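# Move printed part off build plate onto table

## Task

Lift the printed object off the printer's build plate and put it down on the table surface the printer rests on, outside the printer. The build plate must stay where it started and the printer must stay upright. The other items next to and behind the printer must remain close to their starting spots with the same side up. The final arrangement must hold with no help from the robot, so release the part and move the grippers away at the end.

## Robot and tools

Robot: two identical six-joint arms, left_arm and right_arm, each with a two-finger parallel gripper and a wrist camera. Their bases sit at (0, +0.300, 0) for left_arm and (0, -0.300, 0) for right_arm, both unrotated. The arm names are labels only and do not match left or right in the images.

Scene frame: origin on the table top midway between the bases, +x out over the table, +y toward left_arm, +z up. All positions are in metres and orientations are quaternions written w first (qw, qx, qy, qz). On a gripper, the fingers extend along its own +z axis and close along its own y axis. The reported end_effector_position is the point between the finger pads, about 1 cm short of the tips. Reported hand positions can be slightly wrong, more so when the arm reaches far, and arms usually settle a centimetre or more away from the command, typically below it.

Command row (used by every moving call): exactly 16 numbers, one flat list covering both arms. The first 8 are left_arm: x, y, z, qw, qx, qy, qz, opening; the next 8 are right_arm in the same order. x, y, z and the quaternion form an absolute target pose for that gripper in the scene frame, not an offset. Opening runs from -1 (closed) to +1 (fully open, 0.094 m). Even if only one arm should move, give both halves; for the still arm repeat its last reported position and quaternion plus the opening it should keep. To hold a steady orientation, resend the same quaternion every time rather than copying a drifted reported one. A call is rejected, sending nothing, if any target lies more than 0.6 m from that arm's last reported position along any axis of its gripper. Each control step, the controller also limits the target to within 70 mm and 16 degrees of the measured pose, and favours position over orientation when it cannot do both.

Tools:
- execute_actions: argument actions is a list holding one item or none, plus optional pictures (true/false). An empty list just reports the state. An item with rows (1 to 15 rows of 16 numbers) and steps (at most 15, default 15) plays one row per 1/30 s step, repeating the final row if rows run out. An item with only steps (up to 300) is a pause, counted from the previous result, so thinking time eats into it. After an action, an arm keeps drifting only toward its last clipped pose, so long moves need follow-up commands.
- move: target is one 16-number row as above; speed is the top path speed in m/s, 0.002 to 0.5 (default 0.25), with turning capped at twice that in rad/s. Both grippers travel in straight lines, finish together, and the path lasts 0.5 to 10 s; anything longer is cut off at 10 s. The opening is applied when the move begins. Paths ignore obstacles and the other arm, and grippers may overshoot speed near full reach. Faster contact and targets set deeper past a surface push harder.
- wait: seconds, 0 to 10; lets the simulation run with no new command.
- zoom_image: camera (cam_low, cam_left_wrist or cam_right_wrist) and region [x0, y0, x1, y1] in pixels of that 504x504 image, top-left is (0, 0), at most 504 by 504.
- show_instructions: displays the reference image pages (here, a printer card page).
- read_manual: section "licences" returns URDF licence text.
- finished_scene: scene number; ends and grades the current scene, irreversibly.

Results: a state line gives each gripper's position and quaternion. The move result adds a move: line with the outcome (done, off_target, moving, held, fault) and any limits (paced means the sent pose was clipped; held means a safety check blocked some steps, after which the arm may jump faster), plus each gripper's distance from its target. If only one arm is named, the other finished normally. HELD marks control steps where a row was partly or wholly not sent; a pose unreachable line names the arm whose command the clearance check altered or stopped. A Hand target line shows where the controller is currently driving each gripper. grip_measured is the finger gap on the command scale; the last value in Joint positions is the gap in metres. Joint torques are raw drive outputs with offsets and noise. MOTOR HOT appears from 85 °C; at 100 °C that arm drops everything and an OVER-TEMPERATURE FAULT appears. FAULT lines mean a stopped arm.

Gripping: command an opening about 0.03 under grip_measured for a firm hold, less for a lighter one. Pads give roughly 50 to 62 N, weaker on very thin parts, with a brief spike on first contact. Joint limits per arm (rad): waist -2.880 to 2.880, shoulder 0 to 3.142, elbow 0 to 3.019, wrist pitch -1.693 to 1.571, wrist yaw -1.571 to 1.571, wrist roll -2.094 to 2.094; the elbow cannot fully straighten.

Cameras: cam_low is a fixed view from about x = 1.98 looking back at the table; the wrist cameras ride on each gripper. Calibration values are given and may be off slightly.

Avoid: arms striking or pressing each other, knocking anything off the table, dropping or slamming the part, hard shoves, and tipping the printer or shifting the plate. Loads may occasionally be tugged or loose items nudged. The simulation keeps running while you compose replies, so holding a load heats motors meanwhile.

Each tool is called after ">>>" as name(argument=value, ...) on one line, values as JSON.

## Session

>>> show_instructions()

Reference images for this scene: printer card page 4.

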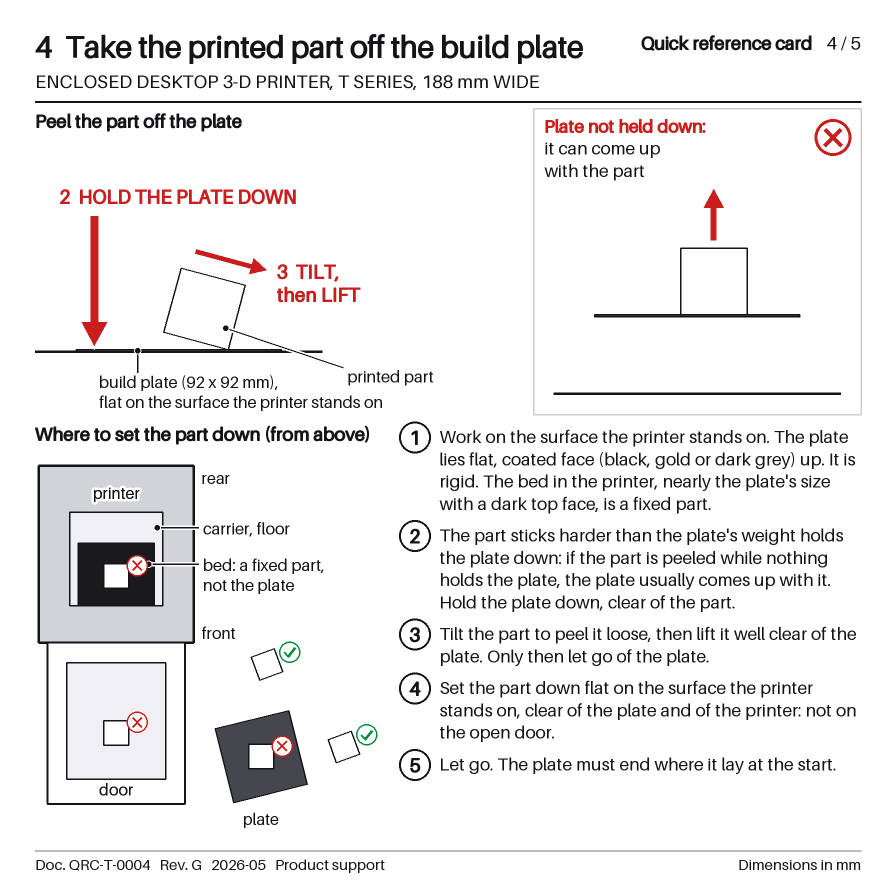

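>>> execute_actions(actions=[])

Scene clock: 0.00 s of 4200.00 s.
left_arm: end_effector_position=(+0.5158, +0.2957, +0.4867) grip_measured=+1.000 end_effector_quat_wxyz=(+0.703, -0.003, +0.711, -0.004) | right_arm: end_effector_position=(+0.5244, -0.3082, +0.4953) grip_measured=+1.000 end_effector_quat_wxyz=(+0.711, +0.005, +0.703, -0.006)
Joint positions: left_arm=[-0.011  1.038  1.033 -0.005 -0.01  -0.01   0.094] | right_arm=[-0.014  1.062  1.057  0.016  0.001 -0.     0.094]
Joint velocities: left_arm=[-0.015  0.005 -0.002 -0.002  0.007  0.051  0.   ] | right_arm=[-0.024 -0.015  0.002  0.012  0.007 -0.081  0.   ]
Joint torques (N m, as the arm reports them, + toward a larger angle): no reading
Hand target (left_arm): +0.518, +0.296, +0.499; +0.711, -0.003, +0.704, -0.004
Hand target (right_arm): +0.525, -0.308, +0.512; +0.721, +0.005, +0.693, -0.006

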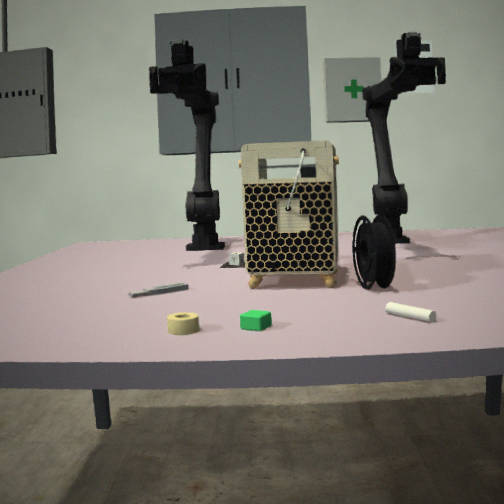

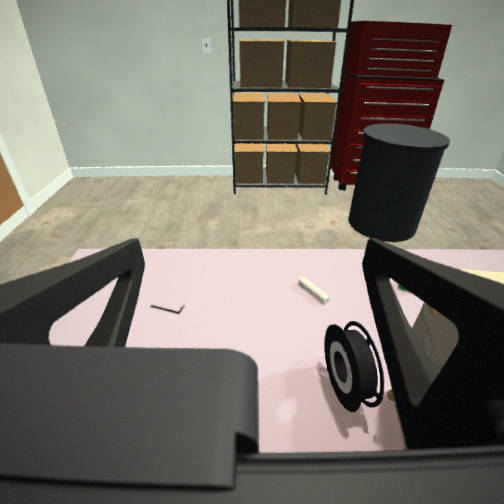

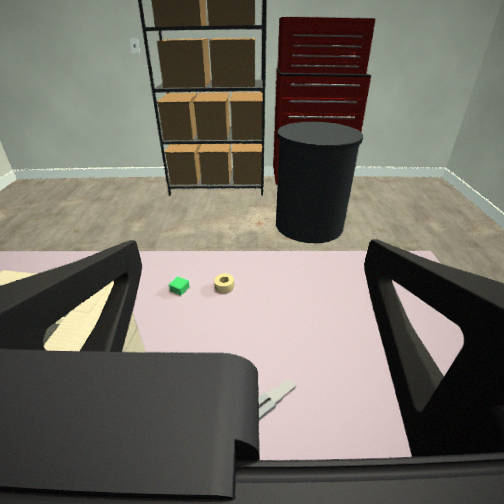

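>>> move(target=[0.34,0.14,0.33,0.3395,0.4266,0.8195,-0.1767,0.3, 0.35,-0.22,0.28,0.1,0,0.995,0,0.3], speed=0.3)

Scene clock: 5.17 s of 4200.00 s.
left_arm: end_effector_position=(+0.3320, +0.1466, +0.3151) grip_measured=+0.302 end_effector_quat_wxyz=(+0.329, +0.418, +0.829, -0.172) | right_arm: end_effector_position=(+0.3439, -0.2206, +0.2599) grip_measured=+0.303 end_effector_quat_wxyz=(+0.086, -0.004, +0.996, -0.004)
Joint positions: left_arm=[-0.212  0.918  0.99  -1.03   0.482  0.568  0.061] | right_arm=[ 0.252  1.154  1.148 -1.4    0.049  0.24   0.061]
Joint velocities: left_arm=[-0.005 -0.005 -0.012 -0.007 -0.051  0.007  0.   ] | right_arm=[-0.005 -0.005  0.002 -0.017 -0.051  0.037 -0.   ]
Joint torques (N m, as the arm reports them, + toward a larger angle): left_arm=[-1.66 -3.22 13.36  0.64  0.46 -0.04] | right_arm=[ 2.68 -6.34 15.11  0.15  0.02  0.07]
Hand target (left_arm): +0.337, +0.143, +0.330; +0.335, +0.427, +0.822, -0.171
Hand target (right_arm): +0.354, -0.215, +0.277; +0.100, -0.001, +0.995, +0.002
Off the commanded pose (left_arm): 0.018 m, 2 deg.
Off the commanded pose (right_arm): 0.021 m, 2 deg.
move: off_target (left_arm, right_arm)
camera_calibration (this result's frames):
cam_left_wrist: T_world_to_cam=[[-0.815557, -0.578677, 0.000682676, 0.35603], [-0.573505, 0.808109, -0.134357, 0.116176], [0.0771978, -0.109968, -0.990933, 0.424741], [0, 0, 0, 1]] pos_world=[0.324201, 0.158851, 0.436256]
cam_right_wrist: T_world_to_cam=[[-0.00213289, -0.999905, 0.0136201, -0.222616], [-0.906322, 0.00768857, 0.422519, 0.210738], [-0.422583, -0.011443, -0.906252, 0.500881], [0, 0, 0, 1]] pos_world=[0.402186, -0.218483, 0.367916]

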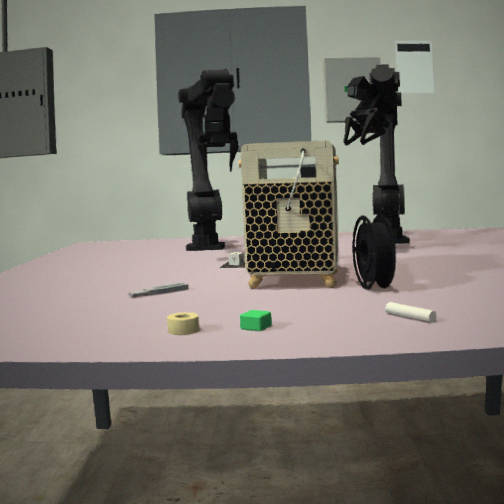

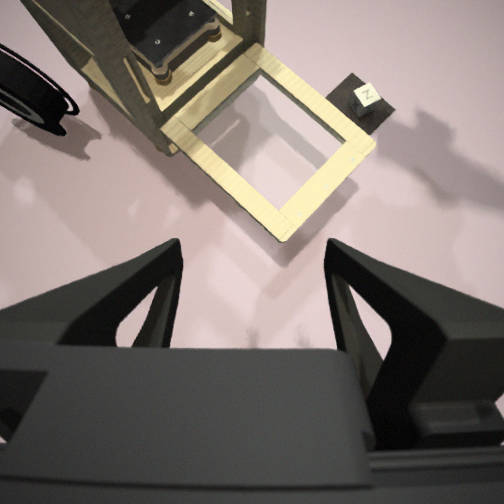

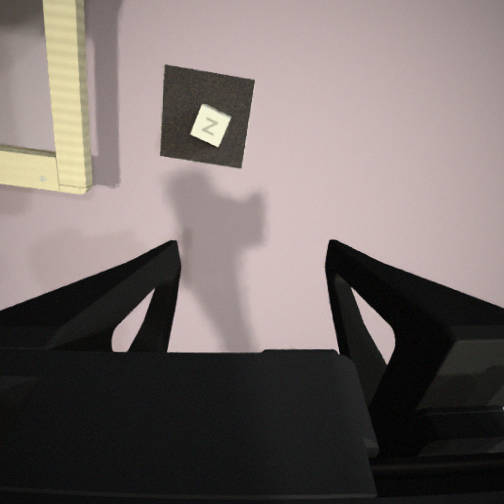

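>>> zoom_image(camera="cam_right_wrist", region=[70, 50, 270, 210])

Region (70, 50, 270, 210) of cam_right_wrist's 504x504 image, scaled by 2.520, with more detail than that image has; it fills the top 403 rows of this view, and the rest is white.

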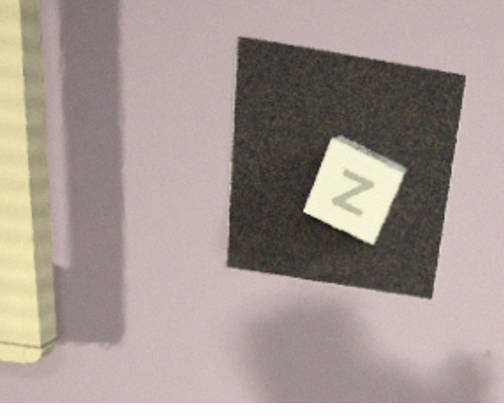

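>>> move(target=[0.24,-0.10,0.15,0.5,0,0.866,0,-1, 0.388,-0.182,0.12,-0.1019,0.2195,0.9699,0.0231,0.2], speed=0.3)

Scene clock: 56.27 s of 4200.00 s.
left_arm: end_effector_position=(+0.2375, -0.0825, +0.1473) grip_measured=-0.979 end_effector_quat_wxyz=(+0.506, +0.010, +0.862, +0.004) | right_arm: end_effector_position=(+0.3723, -0.1841, +0.1114) grip_measured=+0.203 end_effector_quat_wxyz=(-0.115, +0.211, +0.971, +0.016)
Joint positions: left_arm=[-1.345  1.461  0.864 -0.586 -1.017 -1.104  0.001] | right_arm=[ 0.246  1.567  1.14  -1.337 -0.129  0.662  0.057]
Joint velocities: left_arm=[-0.005 -0.005 -0.002 -0.002  0.007 -0.037  0.   ] | right_arm=[ 0.005 -0.005 -0.017 -0.017 -0.051  0.022 -0.   ]
Joint torques (N m, as the arm reports them, + toward a larger angle): left_arm=[-1.3  -9.28 11.1   0.27 -0.74 -0.22] | right_arm=[ 1.33 -9.59 11.95  0.11 -0.05  0.14]
Hand target (left_arm): +0.241, -0.094, +0.155; +0.509, +0.002, +0.861, -0.002
Hand target (right_arm): +0.388, -0.183, +0.117; -0.102, +0.219, +0.970, +0.023
Off the commanded pose (left_arm): 0.018 m, 1 deg.
Off the commanded pose (right_arm): 0.018 m, 2 deg.
After step 90, 45.67 s passed at rest.
move: off_target (left_arm, right_arm)
camera_calibration (this result's frames):
cam_left_wrist: T_world_to_cam=[[-0.0243564, -0.999241, -0.0303905, -0.0715215], [-0.905713, 0.0349248, -0.422449, 0.282153], [0.42319, 0.0172357, -0.905877, 0.156288], [0, 0, 0, 1]] pos_world=[0.187668, -0.0840151, 0.258599]
cam_right_wrist: T_world_to_cam=[[-0.419067, -0.907573, 0.0263395, -0.0132157], [-0.598188, 0.297801, 0.743966, 0.20173], [-0.683048, 0.296016, -0.667698, 0.505665], [0, 0, 0, 1]] pos_world=[0.460527, -0.221755, 0.1879]

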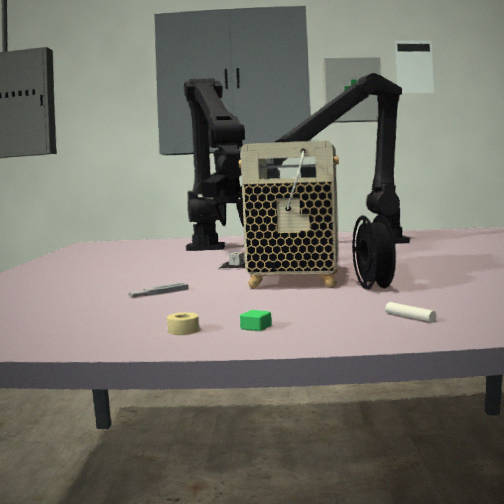

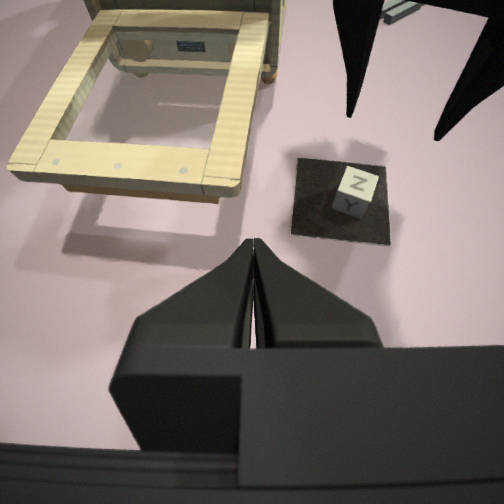

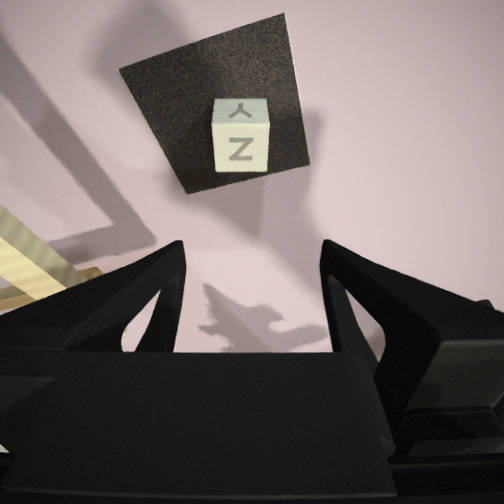

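>>> move(target=[0.328,-0.136,0.04,0.5,0,0.866,0,-1, 0.385,-0.181,0.062,-0.1019,0.2195,0.9699,0.0231,0.2], speed=0.15)

Scene clock: 64.17 s of 4200.00 s.
left_arm: end_effector_position=(+0.3191, -0.1243, +0.0414) grip_measured=-0.979 end_effector_quat_wxyz=(+0.497, +0.001, +0.868, +0.007) | right_arm: end_effector_position=(+0.3841, -0.1809, +0.0701) grip_measured=+0.203 end_effector_quat_wxyz=(-0.096, +0.213, +0.972, +0.025)
Joint positions: left_arm=[-1.189  1.801  0.931 -0.152 -0.935 -0.904  0.001] | right_arm=[ 0.246  1.622  1.09  -1.19  -0.131  0.668  0.057]
Joint velocities: left_arm=[-0.005 -0.005 -0.002  0.002 -0.037 -0.022 -0.   ] | right_arm=[-0.015  0.005  0.002  0.012  0.007 -0.007 -0.002]
Joint torques (N m, as the arm reports them, + toward a larger angle): left_arm=[ -0.89 -12.82   9.18   1.69  -0.35  -0.06] | right_arm=[ 1.75 -9.38  8.57  0.19 -0.06  0.06]
Hand target (left_arm): +0.326, -0.136, +0.041; +0.499, -0.001, +0.867, +0.001
Hand target (right_arm): +0.385, -0.181, +0.062; -0.102, +0.219, +0.970, +0.023
Off the commanded pose (left_arm): 0.015 m, 1 deg.
Off the commanded pose (right_arm): 0.008 m, 1 deg.
After step 90, 3.50 s passed at rest.
move: off_target (left_arm)
camera_calibration (this result's frames):
cam_left_wrist: T_world_to_cam=[[-0.0053983, -0.999621, -0.0269777, -0.120774], [-0.915516, 0.0157924, -0.40197, 0.312654], [0.402244, 0.0225286, -0.915255, 0.0343267], [0, 0, 0, 1]] pos_world=[0.271781, -0.12644, 0.153837]
cam_right_wrist: T_world_to_cam=[[-0.424844, -0.905267, -0.0000021435, 0.000176743], [-0.626032, 0.293797, 0.722334, 0.250082], [-0.653905, 0.306881, -0.691544, 0.477639], [0, 0, 0, 1]] pos_world=[0.468965, -0.219891, 0.149665]

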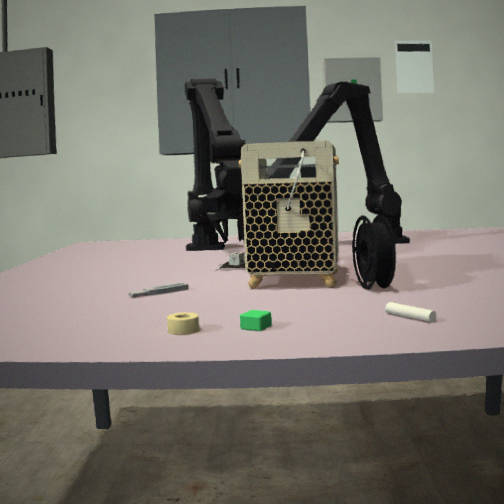

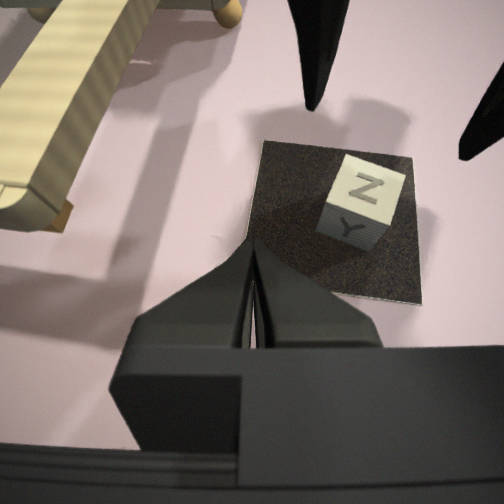

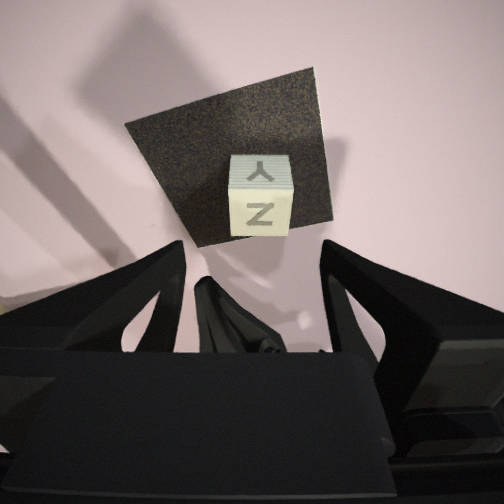

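>>> move(target=[0.339,-0.141,0.034,0.5,0,0.866,0,-1, 0.381,-0.183,0.022,-0.1019,0.2195,0.9699,0.0231,0.2], speed=0.05)

Scene clock: 70.43 s of 4200.00 s.
left_arm: end_effector_position=(+0.3291, -0.1306, +0.0388) grip_measured=-0.979 end_effector_quat_wxyz=(+0.499, +0.002, +0.867, +0.003) | right_arm: end_effector_position=(+0.3806, -0.1818, +0.0298) grip_measured=+0.203 end_effector_quat_wxyz=(-0.096, +0.213, +0.972, +0.025)
Joint positions: left_arm=[-1.173  1.822  0.947 -0.112 -0.924 -0.872  0.001] | right_arm=[ 0.246  1.675  1.033 -1.079 -0.131  0.668  0.057]
Joint velocities: left_arm=[-0.005 -0.015 -0.007 -0.012 -0.007 -0.066 -0.   ] | right_arm=[ 0.005 -0.005 -0.007 -0.007 -0.037  0.022  0.001]
Joint torques (N m, as the arm reports them, + toward a larger angle): left_arm=[ -0.4  -12.01   9.27   1.7   -0.33  -0.05] | right_arm=[  1.74 -10.25   7.69   0.26  -0.06   0.05]
Hand target (left_arm): +0.338, -0.141, +0.034; +0.500, -0.000, +0.866, +0.000
Hand target (right_arm): +0.381, -0.183, +0.022; -0.102, +0.219, +0.970, +0.023
Off the commanded pose (left_arm): 0.015 m, 0 deg.
Off the commanded pose (right_arm): 0.008 m, 1 deg.
After step 90, 1.97 s passed at rest.
move: off_target (left_arm)
camera_calibration (this result's frames):
cam_left_wrist: T_world_to_cam=[[-0.012329, -0.999721, -0.0201551, -0.125107], [-0.913588, 0.0194556, -0.406176, 0.320846], [0.406455, 0.0134057, -0.913572, 0.0254556], [0, 0, 0, 1]] pos_world=[0.281232, -0.131655, 0.151054]
cam_right_wrist: T_world_to_cam=[[-0.424844, -0.905267, 0.000239195, -0.00210476], [-0.625765, 0.293864, 0.722539, 0.277203], [-0.654161, 0.306816, -0.69133, 0.447808], [0, 0, 0, 1]] pos_world=[0.465508, -0.22076, 0.109294]

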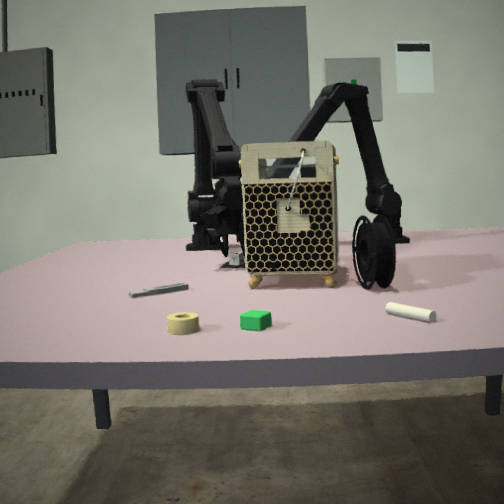

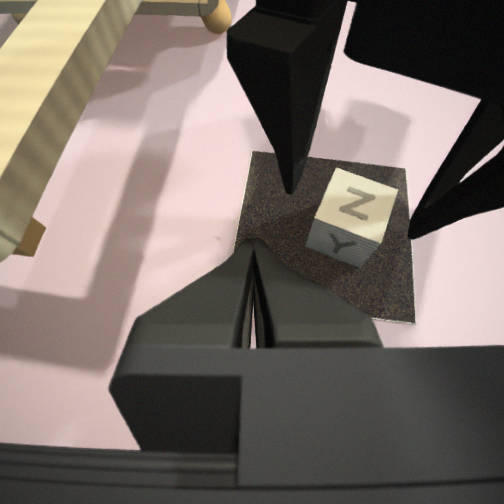

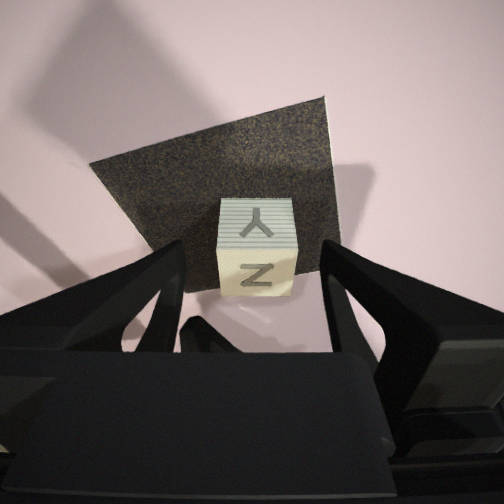

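>>> move(target=[0.333,-0.134,0.008,0.5,0,0.866,0,-1, 0.381,-0.183,0.013,-0.1019,0.2195,0.9699,0.0231,0.2], speed=0.03)

Scene clock: 84.27 s of 4200.00 s.
left_arm: end_effector_position=(+0.3314, -0.1362, +0.0237) grip_measured=-0.979 end_effector_quat_wxyz=(+0.503, -0.004, +0.864, -0.008) | right_arm: end_effector_position=(+0.3816, -0.1815, +0.0222) grip_measured=+0.203 end_effector_quat_wxyz=(-0.095, +0.213, +0.972, +0.026)
Joint positions: left_arm=[-1.173  1.866  0.947 -0.041 -0.924 -0.871  0.001] | right_arm=[ 0.246  1.688  1.026 -1.056 -0.131  0.668  0.057]
Joint velocities: left_arm=[ 0.005  0.005  0.002  0.037 -0.037  0.007 -0.   ] | right_arm=[ 0.005 -0.015 -0.012 -0.022  0.007 -0.022  0.001]
Joint torques (N m, as the arm reports them, + toward a larger angle): left_arm=[ -0.95 -12.61   6.48   1.61  -0.45  -0.1 ] | right_arm=[ 1.65 -9.69  7.57  0.25 -0.05  0.05]
Hand target (left_arm): +0.333, -0.134, +0.009; +0.500, +0.000, +0.866, +0.000
Hand target (right_arm): +0.381, -0.183, +0.013; -0.102, +0.219, +0.970, +0.023
Off the commanded pose (left_arm): 0.016 m, 1 deg.
Off the commanded pose (right_arm): 0.009 m, 1 deg.
After step 90, 9.50 s passed at rest.
move: off_target (left_arm)
camera_calibration (this result's frames):
cam_left_wrist: T_world_to_cam=[[-0.012813, -0.999911, 0.00369085, -0.131411], [-0.909266, 0.0101156, -0.416092, 0.314497], [0.416017, -0.00868735, -0.909315, 0.00449292], [0, 0, 0, 1]] pos_world=[0.282409, -0.134541, 0.13543]
cam_right_wrist: T_world_to_cam=[[-0.424841, -0.905266, -0.00193285, -0.00141246], [-0.628168, 0.29326, 0.720697, 0.284062], [-0.651855, 0.307395, -0.693248, 0.442414], [0, 0, 0, 1]] pos_world=[0.466229, -0.220579, 0.101977]

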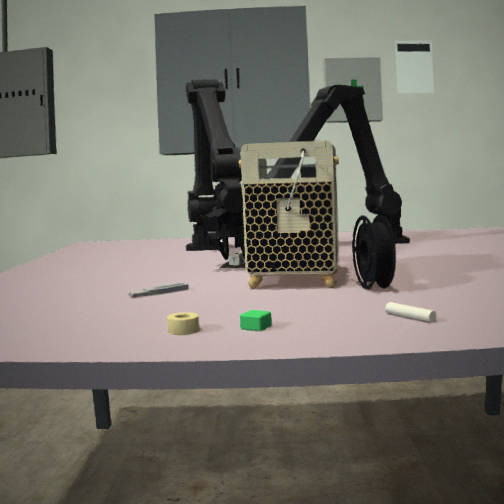

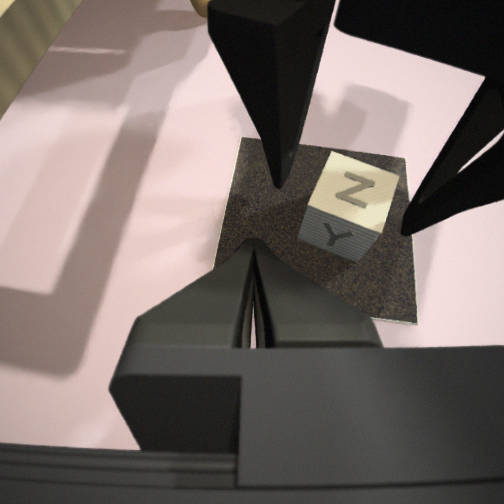

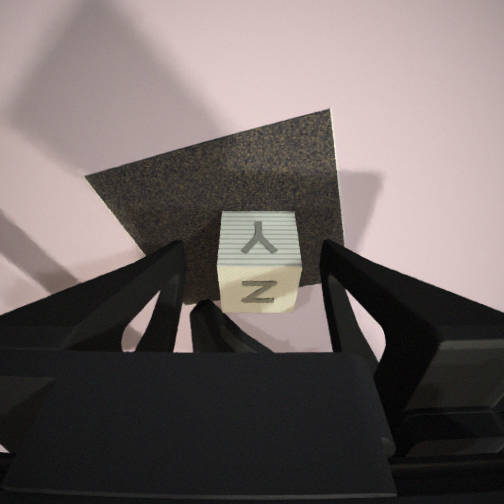

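>>> move(target=[0.331,-0.126,-0.006,0.5,0,0.866,0,-1, 0.3805,-0.186,0.014,-0.1019,0.2195,0.9699,0.0231,-0.2], speed=0.03)

Scene clock: 89.30 s of 4200.00 s.
left_arm: end_effector_position=(+0.3300, -0.1326, +0.0161) grip_measured=-0.979 end_effector_quat_wxyz=(+0.506, -0.008, +0.862, -0.015) | right_arm: end_effector_position=(+0.3819, -0.1825, +0.0222) grip_measured=-0.197 end_effector_quat_wxyz=(-0.095, +0.214, +0.972, +0.026)
Joint positions: left_arm=[-1.173  1.878  0.924  0.012 -0.925 -0.871  0.001] | right_arm=[ 0.244  1.688  1.026 -1.056 -0.131  0.668  0.038]
Joint velocities: left_arm=[-0.015 -0.005  0.002 -0.007 -0.066  0.022 -0.001] | right_arm=[ 0.005  0.005 -0.012  0.002  0.022 -0.066 -0.   ]
Joint torques (N m, as the arm reports them, + toward a larger angle): left_arm=[ -0.64 -11.64   5.83   1.71  -0.34  -0.06] | right_arm=[  1.24 -10.05   7.42   0.14   0.    -0.01]
Hand target (left_arm): +0.331, -0.125, -0.005; +0.500, -0.000, +0.866, -0.000
Hand target (right_arm): +0.380, -0.186, +0.014; -0.102, +0.220, +0.970, +0.023
Off the commanded pose (left_arm): 0.023 m, 2 deg.
Off the commanded pose (right_arm): 0.009 m, 1 deg.
After step 90, 0.77 s passed at rest.
move: off_target (left_arm)
camera_calibration (this result's frames):
cam_left_wrist: T_world_to_cam=[[-0.0122459, -0.999716, 0.0204611, -0.128168], [-0.905872, 0.00242775, -0.423544, 0.30797], [0.423374, -0.0237218, -0.905644, -0.00633699], [0, 0, 0, 1]] pos_world=[0.280095, -0.129029, 0.127322]
cam_right_wrist: T_world_to_cam=[[-0.427257, -0.904128, -0.00193285, -0.00107115], [-0.627383, 0.294936, 0.720697, 0.284565], [-0.651032, 0.309135, -0.693248, 0.442936], [0, 0, 0, 1]] pos_world=[0.466439, -0.221824, 0.101977]

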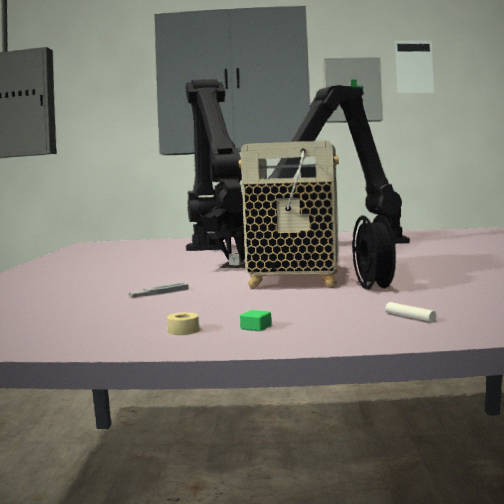

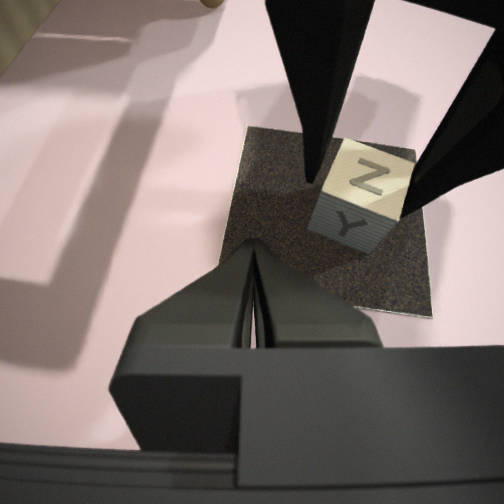

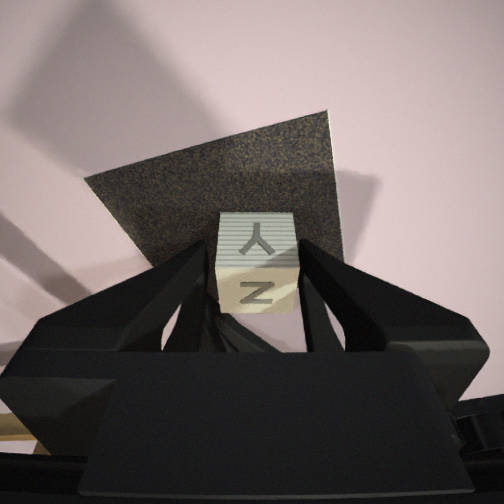

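>>> move(target=[0.329,-0.126,-0.022,0.5,0,0.866,0,-1, 0.3819,-0.1825,0.0215,-0.095,0.214,0.972,0.026,-0.42], speed=0.03)

Scene clock: 93.70 s of 4200.00 s.
left_arm: end_effector_position=(+0.3322, -0.1355, +0.0151) grip_measured=-0.979 end_effector_quat_wxyz=(+0.514, -0.016, +0.857, -0.024) | right_arm: end_effector_position=(+0.3819, -0.1826, +0.0222) grip_measured=-0.379 end_effector_quat_wxyz=(-0.094, +0.214, +0.972, +0.026)
Joint positions: left_arm=[-1.173  1.89   0.924  0.052 -0.934 -0.871  0.001] | right_arm=[ 0.244  1.688  1.026 -1.056 -0.13   0.668  0.029]
Joint velocities: left_arm=[ 0.005 -0.005 -0.007  0.012  0.007  0.066 -0.001] | right_arm=[ 0.005 -0.005 -0.012 -0.002  0.007  0.007 -0.   ]
Joint torques (N m, as the arm reports them, + toward a larger angle): left_arm=[ -1.01 -10.47   5.25   1.47  -0.1   -0.11] | right_arm=[  1.79 -11.2    7.77  -0.03   0.    -0.05]
Hand target (left_arm): +0.328, -0.124, -0.020; +0.500, -0.000, +0.866, +0.000
Hand target (right_arm): +0.382, -0.183, +0.021; -0.095, +0.214, +0.972, +0.026
Off the commanded pose (left_arm): 0.038 m, 4 deg.
Off the commanded pose (right_arm): 0.001 m, 0 deg.
move: off_target (left_arm)
camera_calibration (this result's frames):
cam_left_wrist: T_world_to_cam=[[-0.00753537, -0.999036, 0.0432362, -0.132854], [-0.898405, -0.0122226, -0.438998, 0.305328], [0.439103, -0.0421516, -0.897447, -0.0160666], [0, 0, 0, 1]] pos_world=[0.280362, -0.129671, 0.125364]
cam_right_wrist: T_world_to_cam=[[-0.427206, -0.904153, -0.00164061, -0.00115268], [-0.627465, 0.295165, 0.720531, 0.284676], [-0.650986, 0.308845, -0.69342, 0.442893], [0, 0, 0, 1]] pos_world=[0.466449, -0.221854, 0.101991]

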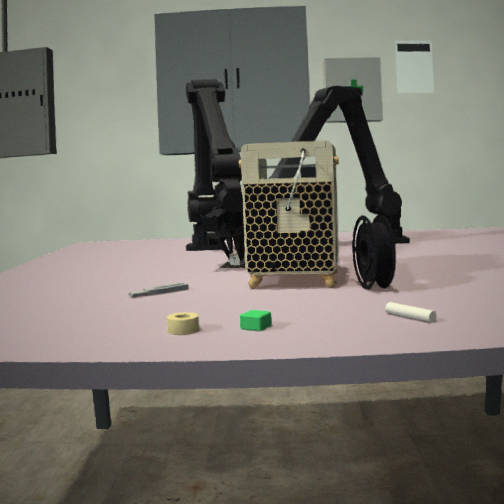

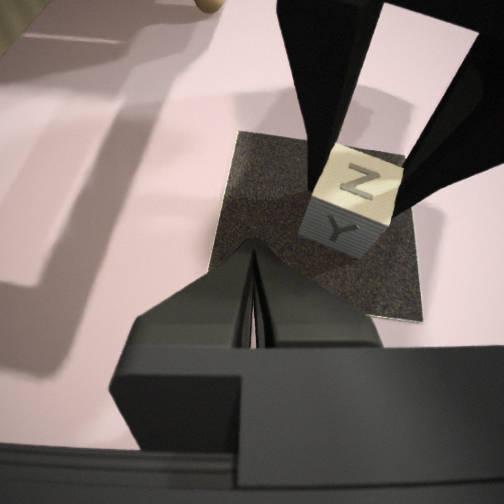

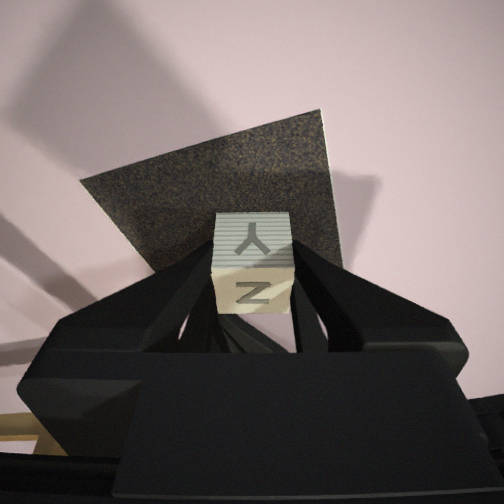

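>>> move(target=[0.326,-0.119,-0.034,0.5,0,0.866,0,-1, 0.378,-0.194,0.034,-0.0534,0.1941,0.9601,0.1939,-0.42], speed=0.04)

Scene clock: 107.47 s of 4200.00 s.
left_arm: end_effector_position=(+0.3321, -0.1345, +0.0146) grip_measured=-0.979 end_effector_quat_wxyz=(+0.520, -0.024, +0.853, -0.035) | right_arm: end_effector_position=(+0.3733, -0.1928, +0.0263) grip_measured=-0.379 end_effector_quat_wxyz=(-0.068, +0.199, +0.960, +0.186)
Joint positions: left_arm=[-1.173  1.892  0.908  0.101 -0.937 -0.871  0.001] | right_arm=[ 0.108  1.589  0.879 -0.875 -0.398  0.515  0.029]
Joint velocities: left_arm=[ 0.005 -0.015  0.007 -0.002  0.022 -0.095  0.001] | right_arm=[-0.005 -0.005 -0.002  0.007 -0.037 -0.051 -0.001]
Joint torques (N m, as the arm reports them, + toward a larger angle): left_arm=[-1.12 -9.43  4.46  1.21  0.01 -0.11] | right_arm=[  1.39 -11.62   7.87   0.35  -0.42  -0.18]
Hand target (left_arm): +0.325, -0.116, -0.030; +0.500, -0.000, +0.866, +0.000
Hand target (right_arm): +0.378, -0.195, +0.035; -0.053, +0.194, +0.960, +0.193
Off the commanded pose (left_arm): 0.051 m, 6 deg.
Off the commanded pose (right_arm): 0.009 m, 2 deg.
After step 90, 6.17 s passed at rest.
move: off_target (left_arm)
camera_calibration (this result's frames):
cam_left_wrist: T_world_to_cam=[[-0.00666601, -0.99747, 0.0707732, -0.132291], [-0.892193, -0.0260303, -0.450903, 0.301245], [0.451604, -0.0661491, -0.889763, -0.023925], [0, 0, 0, 1]] pos_world=[0.278692, -0.125698, 0.123907]
cam_right_wrist: T_world_to_cam=[[-0.4146, -0.85122, -0.321763, -0.000119017], [-0.711486, 0.0827673, 0.697808, 0.270349], [-0.567357, 0.518241, -0.639947, 0.451044], [0, 0, 0, 1]] pos_world=[0.448203, -0.256227, 0.0999542]

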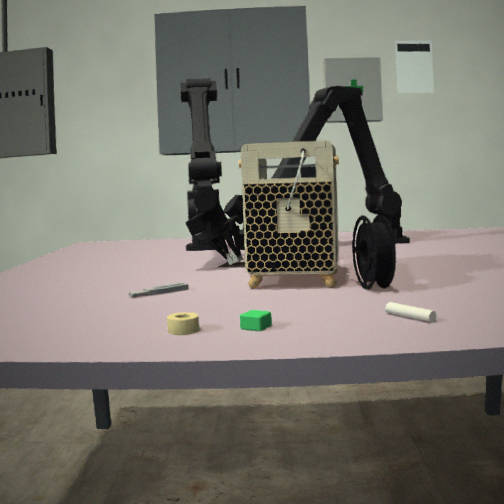

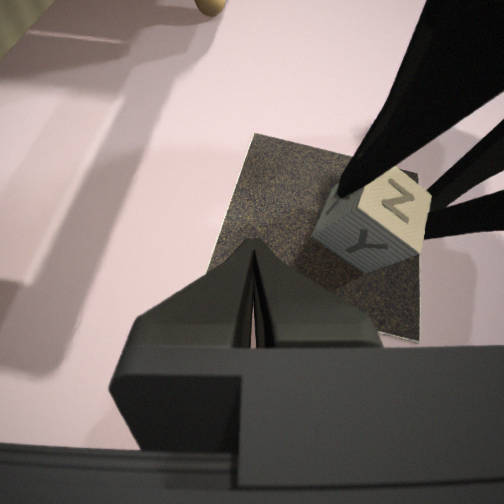

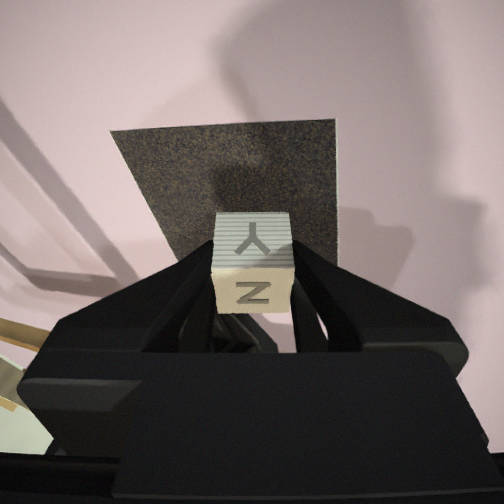

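>>> move(target=[0.326,-0.119,-0.034,0.5,0,0.866,0,-1, 0.387,-0.185,0.027,-0.0534,0.1941,0.9601,0.1939,-0.42], speed=0.012)

Scene clock: 118.10 s of 4200.00 s.
left_arm: end_effector_position=(+0.3322, -0.1342, +0.0145) grip_measured=-0.979 end_effector_quat_wxyz=(+0.520, -0.024, +0.853, -0.035) | right_arm: end_effector_position=(+0.3770, -0.1917, +0.0263) grip_measured=-0.379 end_effector_quat_wxyz=(-0.060, +0.196, +0.960, +0.188)
Joint positions: left_arm=[-1.173  1.892  0.908  0.101 -0.938 -0.871  0.001] | right_arm=[ 0.11   1.589  0.879 -0.859 -0.398  0.513  0.029]
Joint velocities: left_arm=[-0.005 -0.005  0.002 -0.002  0.007  0.022  0.   ] | right_arm=[ 0.005 -0.005 -0.002 -0.002  0.081  0.051  0.001]
Joint torques (N m, as the arm reports them, + toward a larger angle): left_arm=[-1.13 -9.49  4.44  1.18  0.09 -0.11] | right_arm=[ 2.89 -9.01  9.43  0.82 -0.51  0.04]
Hand target (left_arm): +0.325, -0.116, -0.030; +0.500, +0.000, +0.866, +0.000
Hand target (right_arm): +0.387, -0.185, +0.027; -0.054, +0.194, +0.960, +0.194
Off the commanded pose (left_arm): 0.051 m, 6 deg.
Off the commanded pose (right_arm): 0.012 m, 1 deg.
After step 90, 3.13 s passed at rest.
move: off_target (left_arm, right_arm)
camera_calibration (this result's frames):
cam_left_wrist: T_world_to_cam=[[-0.00555347, -0.997518, 0.0701959, -0.132436], [-0.891548, -0.0268531, -0.45213, 0.301007], [0.452892, -0.0650939, -0.889186, -0.0243463], [0, 0, 0, 1]] pos_world=[0.278653, -0.125609, 0.123742]
cam_right_wrist: T_world_to_cam=[[-0.406493, -0.851821, -0.330402, -0.000578561], [-0.723573, 0.0793353, 0.685674, 0.277106], [-0.557858, 0.517791, -0.648603, 0.449077], [0, 0, 0, 1]] pos_world=[0.450792, -0.255005, 0.101078]

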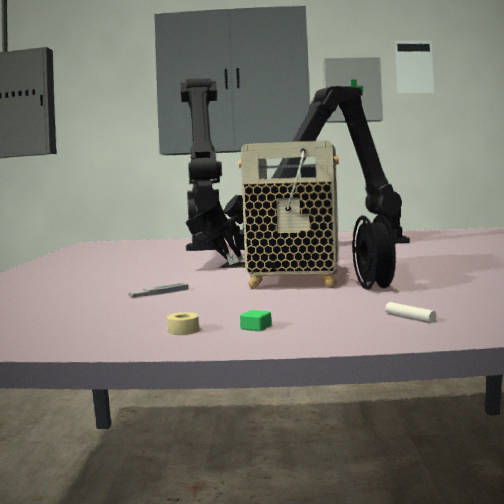

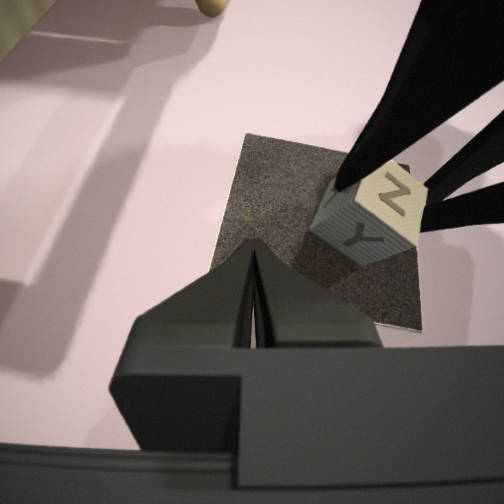

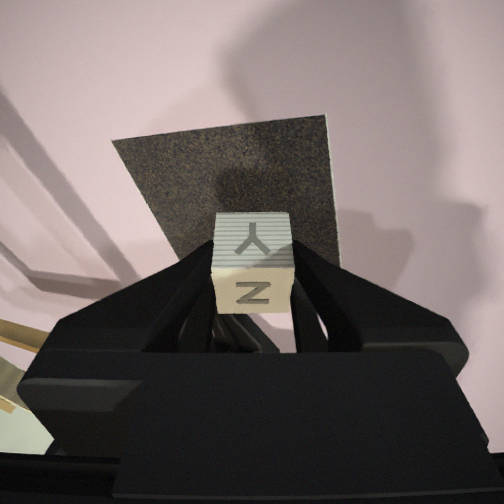

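>>> move(target=[0.326,-0.119,-0.034,0.5,0,0.866,0,-1, 0.3855,-0.188,0.063,-0.0133,0.1862,0.9608,0.2028,-0.42], speed=0.04)

Scene clock: 128.63 s of 4200.00 s.
left_arm: end_effector_position=(+0.3323, -0.1338, +0.0142) grip_measured=-0.979 end_effector_quat_wxyz=(+0.521, -0.025, +0.852, -0.035) | right_arm: end_effector_position=(+0.3815, -0.1915, +0.0573) grip_measured=-0.379 end_effector_quat_wxyz=(-0.021, +0.188, +0.961, +0.200)
Joint positions: left_arm=[-1.173  1.894  0.907  0.107 -0.941 -0.871  0.001] | right_arm=[ 0.11   1.498  0.871 -0.859 -0.396  0.513  0.029]
Joint velocities: left_arm=[-0.015 -0.005 -0.002 -0.002 -0.007 -0.007  0.001] | right_arm=[-0.005 -0.005 -0.002 -0.017  0.037 -0.022 -0.   ]
Joint torques (N m, as the arm reports them, + toward a larger angle): left_arm=[-1.06 -9.49  4.53  0.97  0.2  -0.12] | right_arm=[  2.37 -10.03   9.39   0.37  -0.24   0.  ]
Hand target (left_arm): +0.325, -0.116, -0.030; +0.500, -0.000, +0.866, +0.000
Hand target (right_arm): +0.386, -0.188, +0.064; -0.013, +0.186, +0.961, +0.203
Off the commanded pose (left_arm): 0.051 m, 6 deg.
Off the commanded pose (right_arm): 0.008 m, 1 deg.
After step 90, 6.00 s passed at rest.
move: off_target (left_arm)
camera_calibration (this result's frames):
cam_left_wrist: T_world_to_cam=[[-0.00384454, -0.997417, 0.0717275, -0.132535], [-0.89004, -0.0292856, -0.454941, 0.300224], [0.455866, -0.0655894, -0.887628, -0.0257264], [0, 0, 0, 1]] pos_world=[0.27843, -0.125088, 0.123255]
cam_right_wrist: T_world_to_cam=[[-0.377424, -0.84923, -0.369268, 0.00330117], [-0.778097, 0.0746105, 0.623697, 0.282563], [-0.502111, 0.522725, -0.688944, 0.453587], [0, 0, 0, 1]] pos_world=[0.448859, -0.25538, 0.137481]

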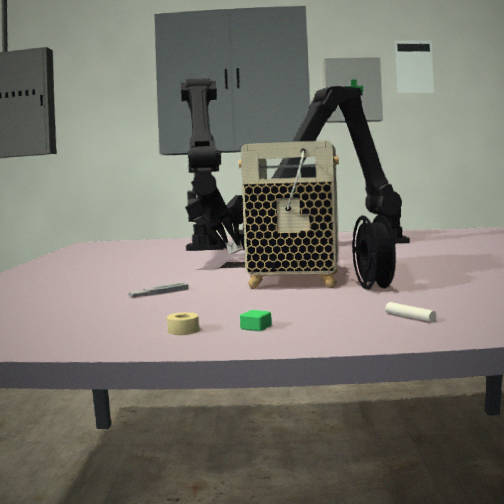

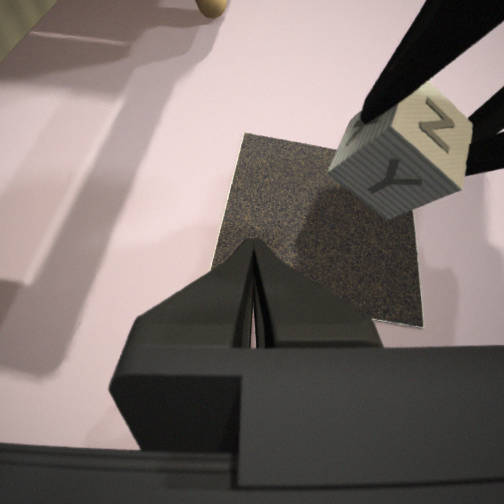

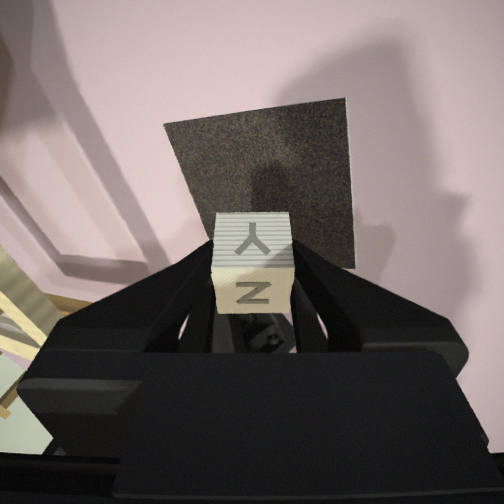

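>>> move(target=[0.3323,-0.1338,0.05,0.521,-0.025,0.852,-0.035,-1, 0.40,-0.34,0.045,-0.094,0.214,0.972,0.026,-0.42], speed=0.15)

Scene clock: 133.10 s of 4200.00 s.
left_arm: end_effector_position=(+0.3312, -0.1306, +0.0424) grip_measured=-0.979 end_effector_quat_wxyz=(+0.521, -0.024, +0.853, -0.032) | right_arm: end_effector_position=(+0.3839, -0.3392, +0.0396) grip_measured=-0.379 end_effector_quat_wxyz=(-0.099, +0.220, +0.970, +0.024)
Joint positions: left_arm=[-1.173  1.821  0.907  0.028 -0.943 -0.871  0.001] | right_arm=[-0.13   1.656  1.037 -1.145 -0.066  0.309  0.029]
Joint velocities: left_arm=[-0.005 -0.005 -0.007 -0.007  0.037  0.037 -0.   ] | right_arm=[ 0.005  0.005 -0.002 -0.002 -0.037  0.037  0.   ]
Joint torques (N m, as the arm reports them, + toward a larger angle): left_arm=[ -1.27 -15.28   7.23   0.59  -0.38  -0.12] | right_arm=[  1.75 -10.34  11.37  -0.19   0.12  -0.18]
Hand target (left_arm): +0.332, -0.134, +0.050; +0.521, -0.025, +0.852, -0.035
Hand target (right_arm): +0.397, -0.342, +0.043; -0.093, +0.214, +0.972, +0.024
Off the commanded pose (left_arm): 0.008 m, 0 deg.
Off the commanded pose (right_arm): 0.017 m, 1 deg.
move: off_target (right_arm)
camera_calibration (this result's frames):
cam_left_wrist: T_world_to_cam=[[-0.00256773, -0.997846, 0.0655471, -0.131574], [-0.890462, -0.0275459, -0.454223, 0.312492], [0.455051, -0.0595335, -0.888473, 0.00117811], [0, 0, 0, 1]] pos_world=[0.277388, -0.122613, 0.151612]
cam_right_wrist: T_world_to_cam=[[-0.437024, -0.899435, 0.00521749, -0.136794], [-0.617258, 0.304127, 0.725603, 0.318562], [-0.654219, 0.313886, -0.688094, 0.507417], [0, 0, 0, 1]] pos_world=[0.468814, -0.379192, 0.118714]

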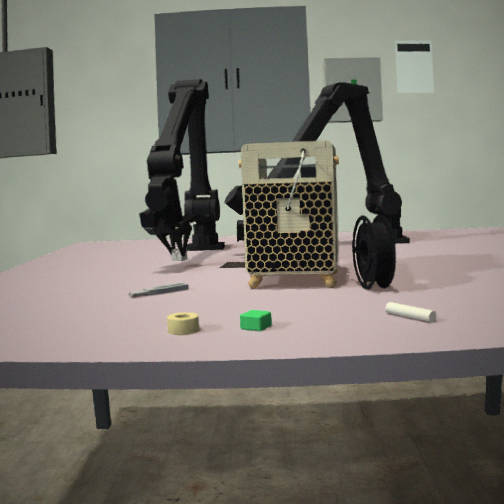

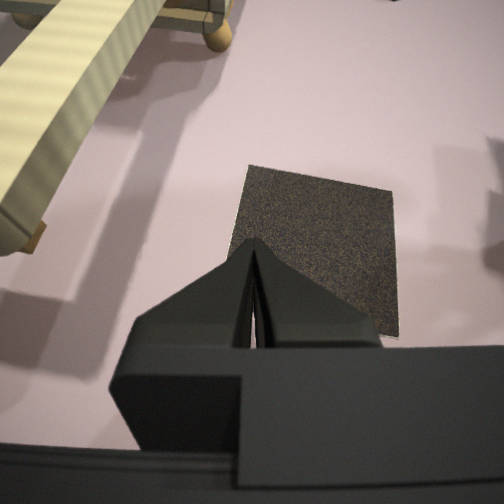

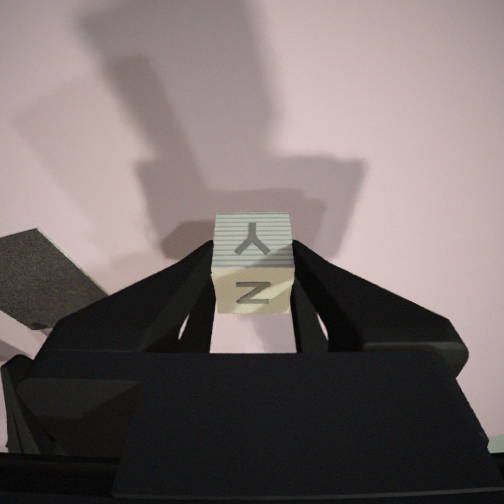

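>>> move(target=[0.24,-0.085,0.15,0.5,0,0.866,0,-1, 0.386,-0.34,0.011,-0.094,0.214,0.972,0.026,-0.42], speed=0.12)

Scene clock: 136.53 s of 4200.00 s.
left_arm: end_effector_position=(+0.2431, -0.0814, +0.1448) grip_measured=-0.979 end_effector_quat_wxyz=(+0.501, +0.005, +0.866, +0.003) | right_arm: end_effector_position=(+0.3867, -0.3396, +0.0212) grip_measured=-0.379 end_effector_quat_wxyz=(-0.087, +0.218, +0.972, +0.025)
Joint positions: left_arm=[-1.328  1.464  0.865 -0.576 -1.    -1.099  0.001] | right_arm=[-0.13   1.679  1.011 -1.072 -0.066  0.306  0.029]
Joint velocities: left_arm=[-0.005 -0.015 -0.017 -0.022 -0.007 -0.066 -0.   ] | right_arm=[-0.024 -0.005  0.017  0.007 -0.037  0.037  0.   ]
Joint torques (N m, as the arm reports them, + toward a larger angle): left_arm=[ -1.72 -10.69   8.97   0.27  -0.73  -0.25] | right_arm=[ 1.75 -9.23  7.41  0.35 -0.04 -0.17]
Hand target (left_arm): +0.242, -0.084, +0.149; +0.502, +0.001, +0.865, -0.001
Hand target (right_arm): +0.386, -0.340, +0.011; -0.094, +0.214, +0.972, +0.026
Off the commanded pose (left_arm): 0.007 m, 1 deg.
Off the commanded pose (right_arm): 0.010 m, 1 deg.
move: done
camera_calibration (this result's frames):
cam_left_wrist: T_world_to_cam=[[-0.0165987, -0.999587, -0.0234466, -0.0732897], [-0.911536, 0.0247648, -0.410474, 0.284935], [0.410885, 0.0145591, -0.911571, 0.155286], [0, 0, 0, 1]] pos_world=[0.194707, -0.0825767, 0.256794]
cam_right_wrist: T_world_to_cam=[[-0.434695, -0.900574, -0.00263634, -0.136926], [-0.63479, 0.304326, 0.71023, 0.340964], [-0.638812, 0.310407, -0.703965, 0.489858], [0, 0, 0, 1]] pos_world=[0.469847, -0.379132, 0.102319]

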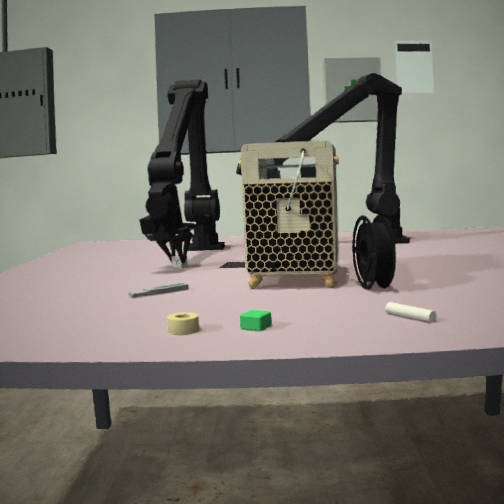

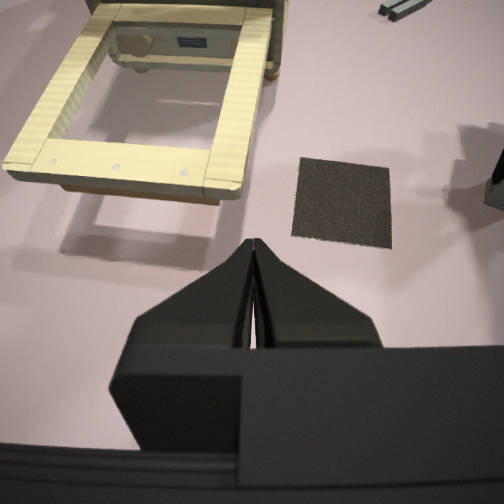

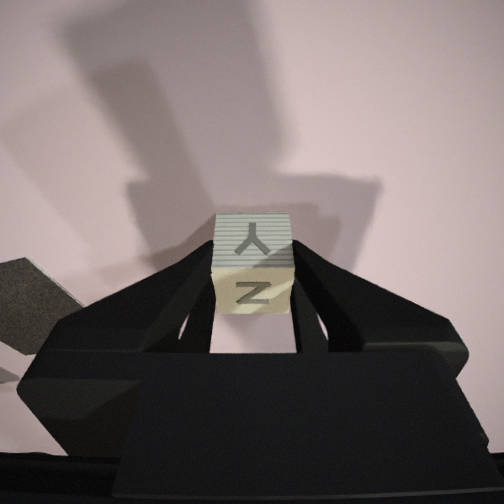

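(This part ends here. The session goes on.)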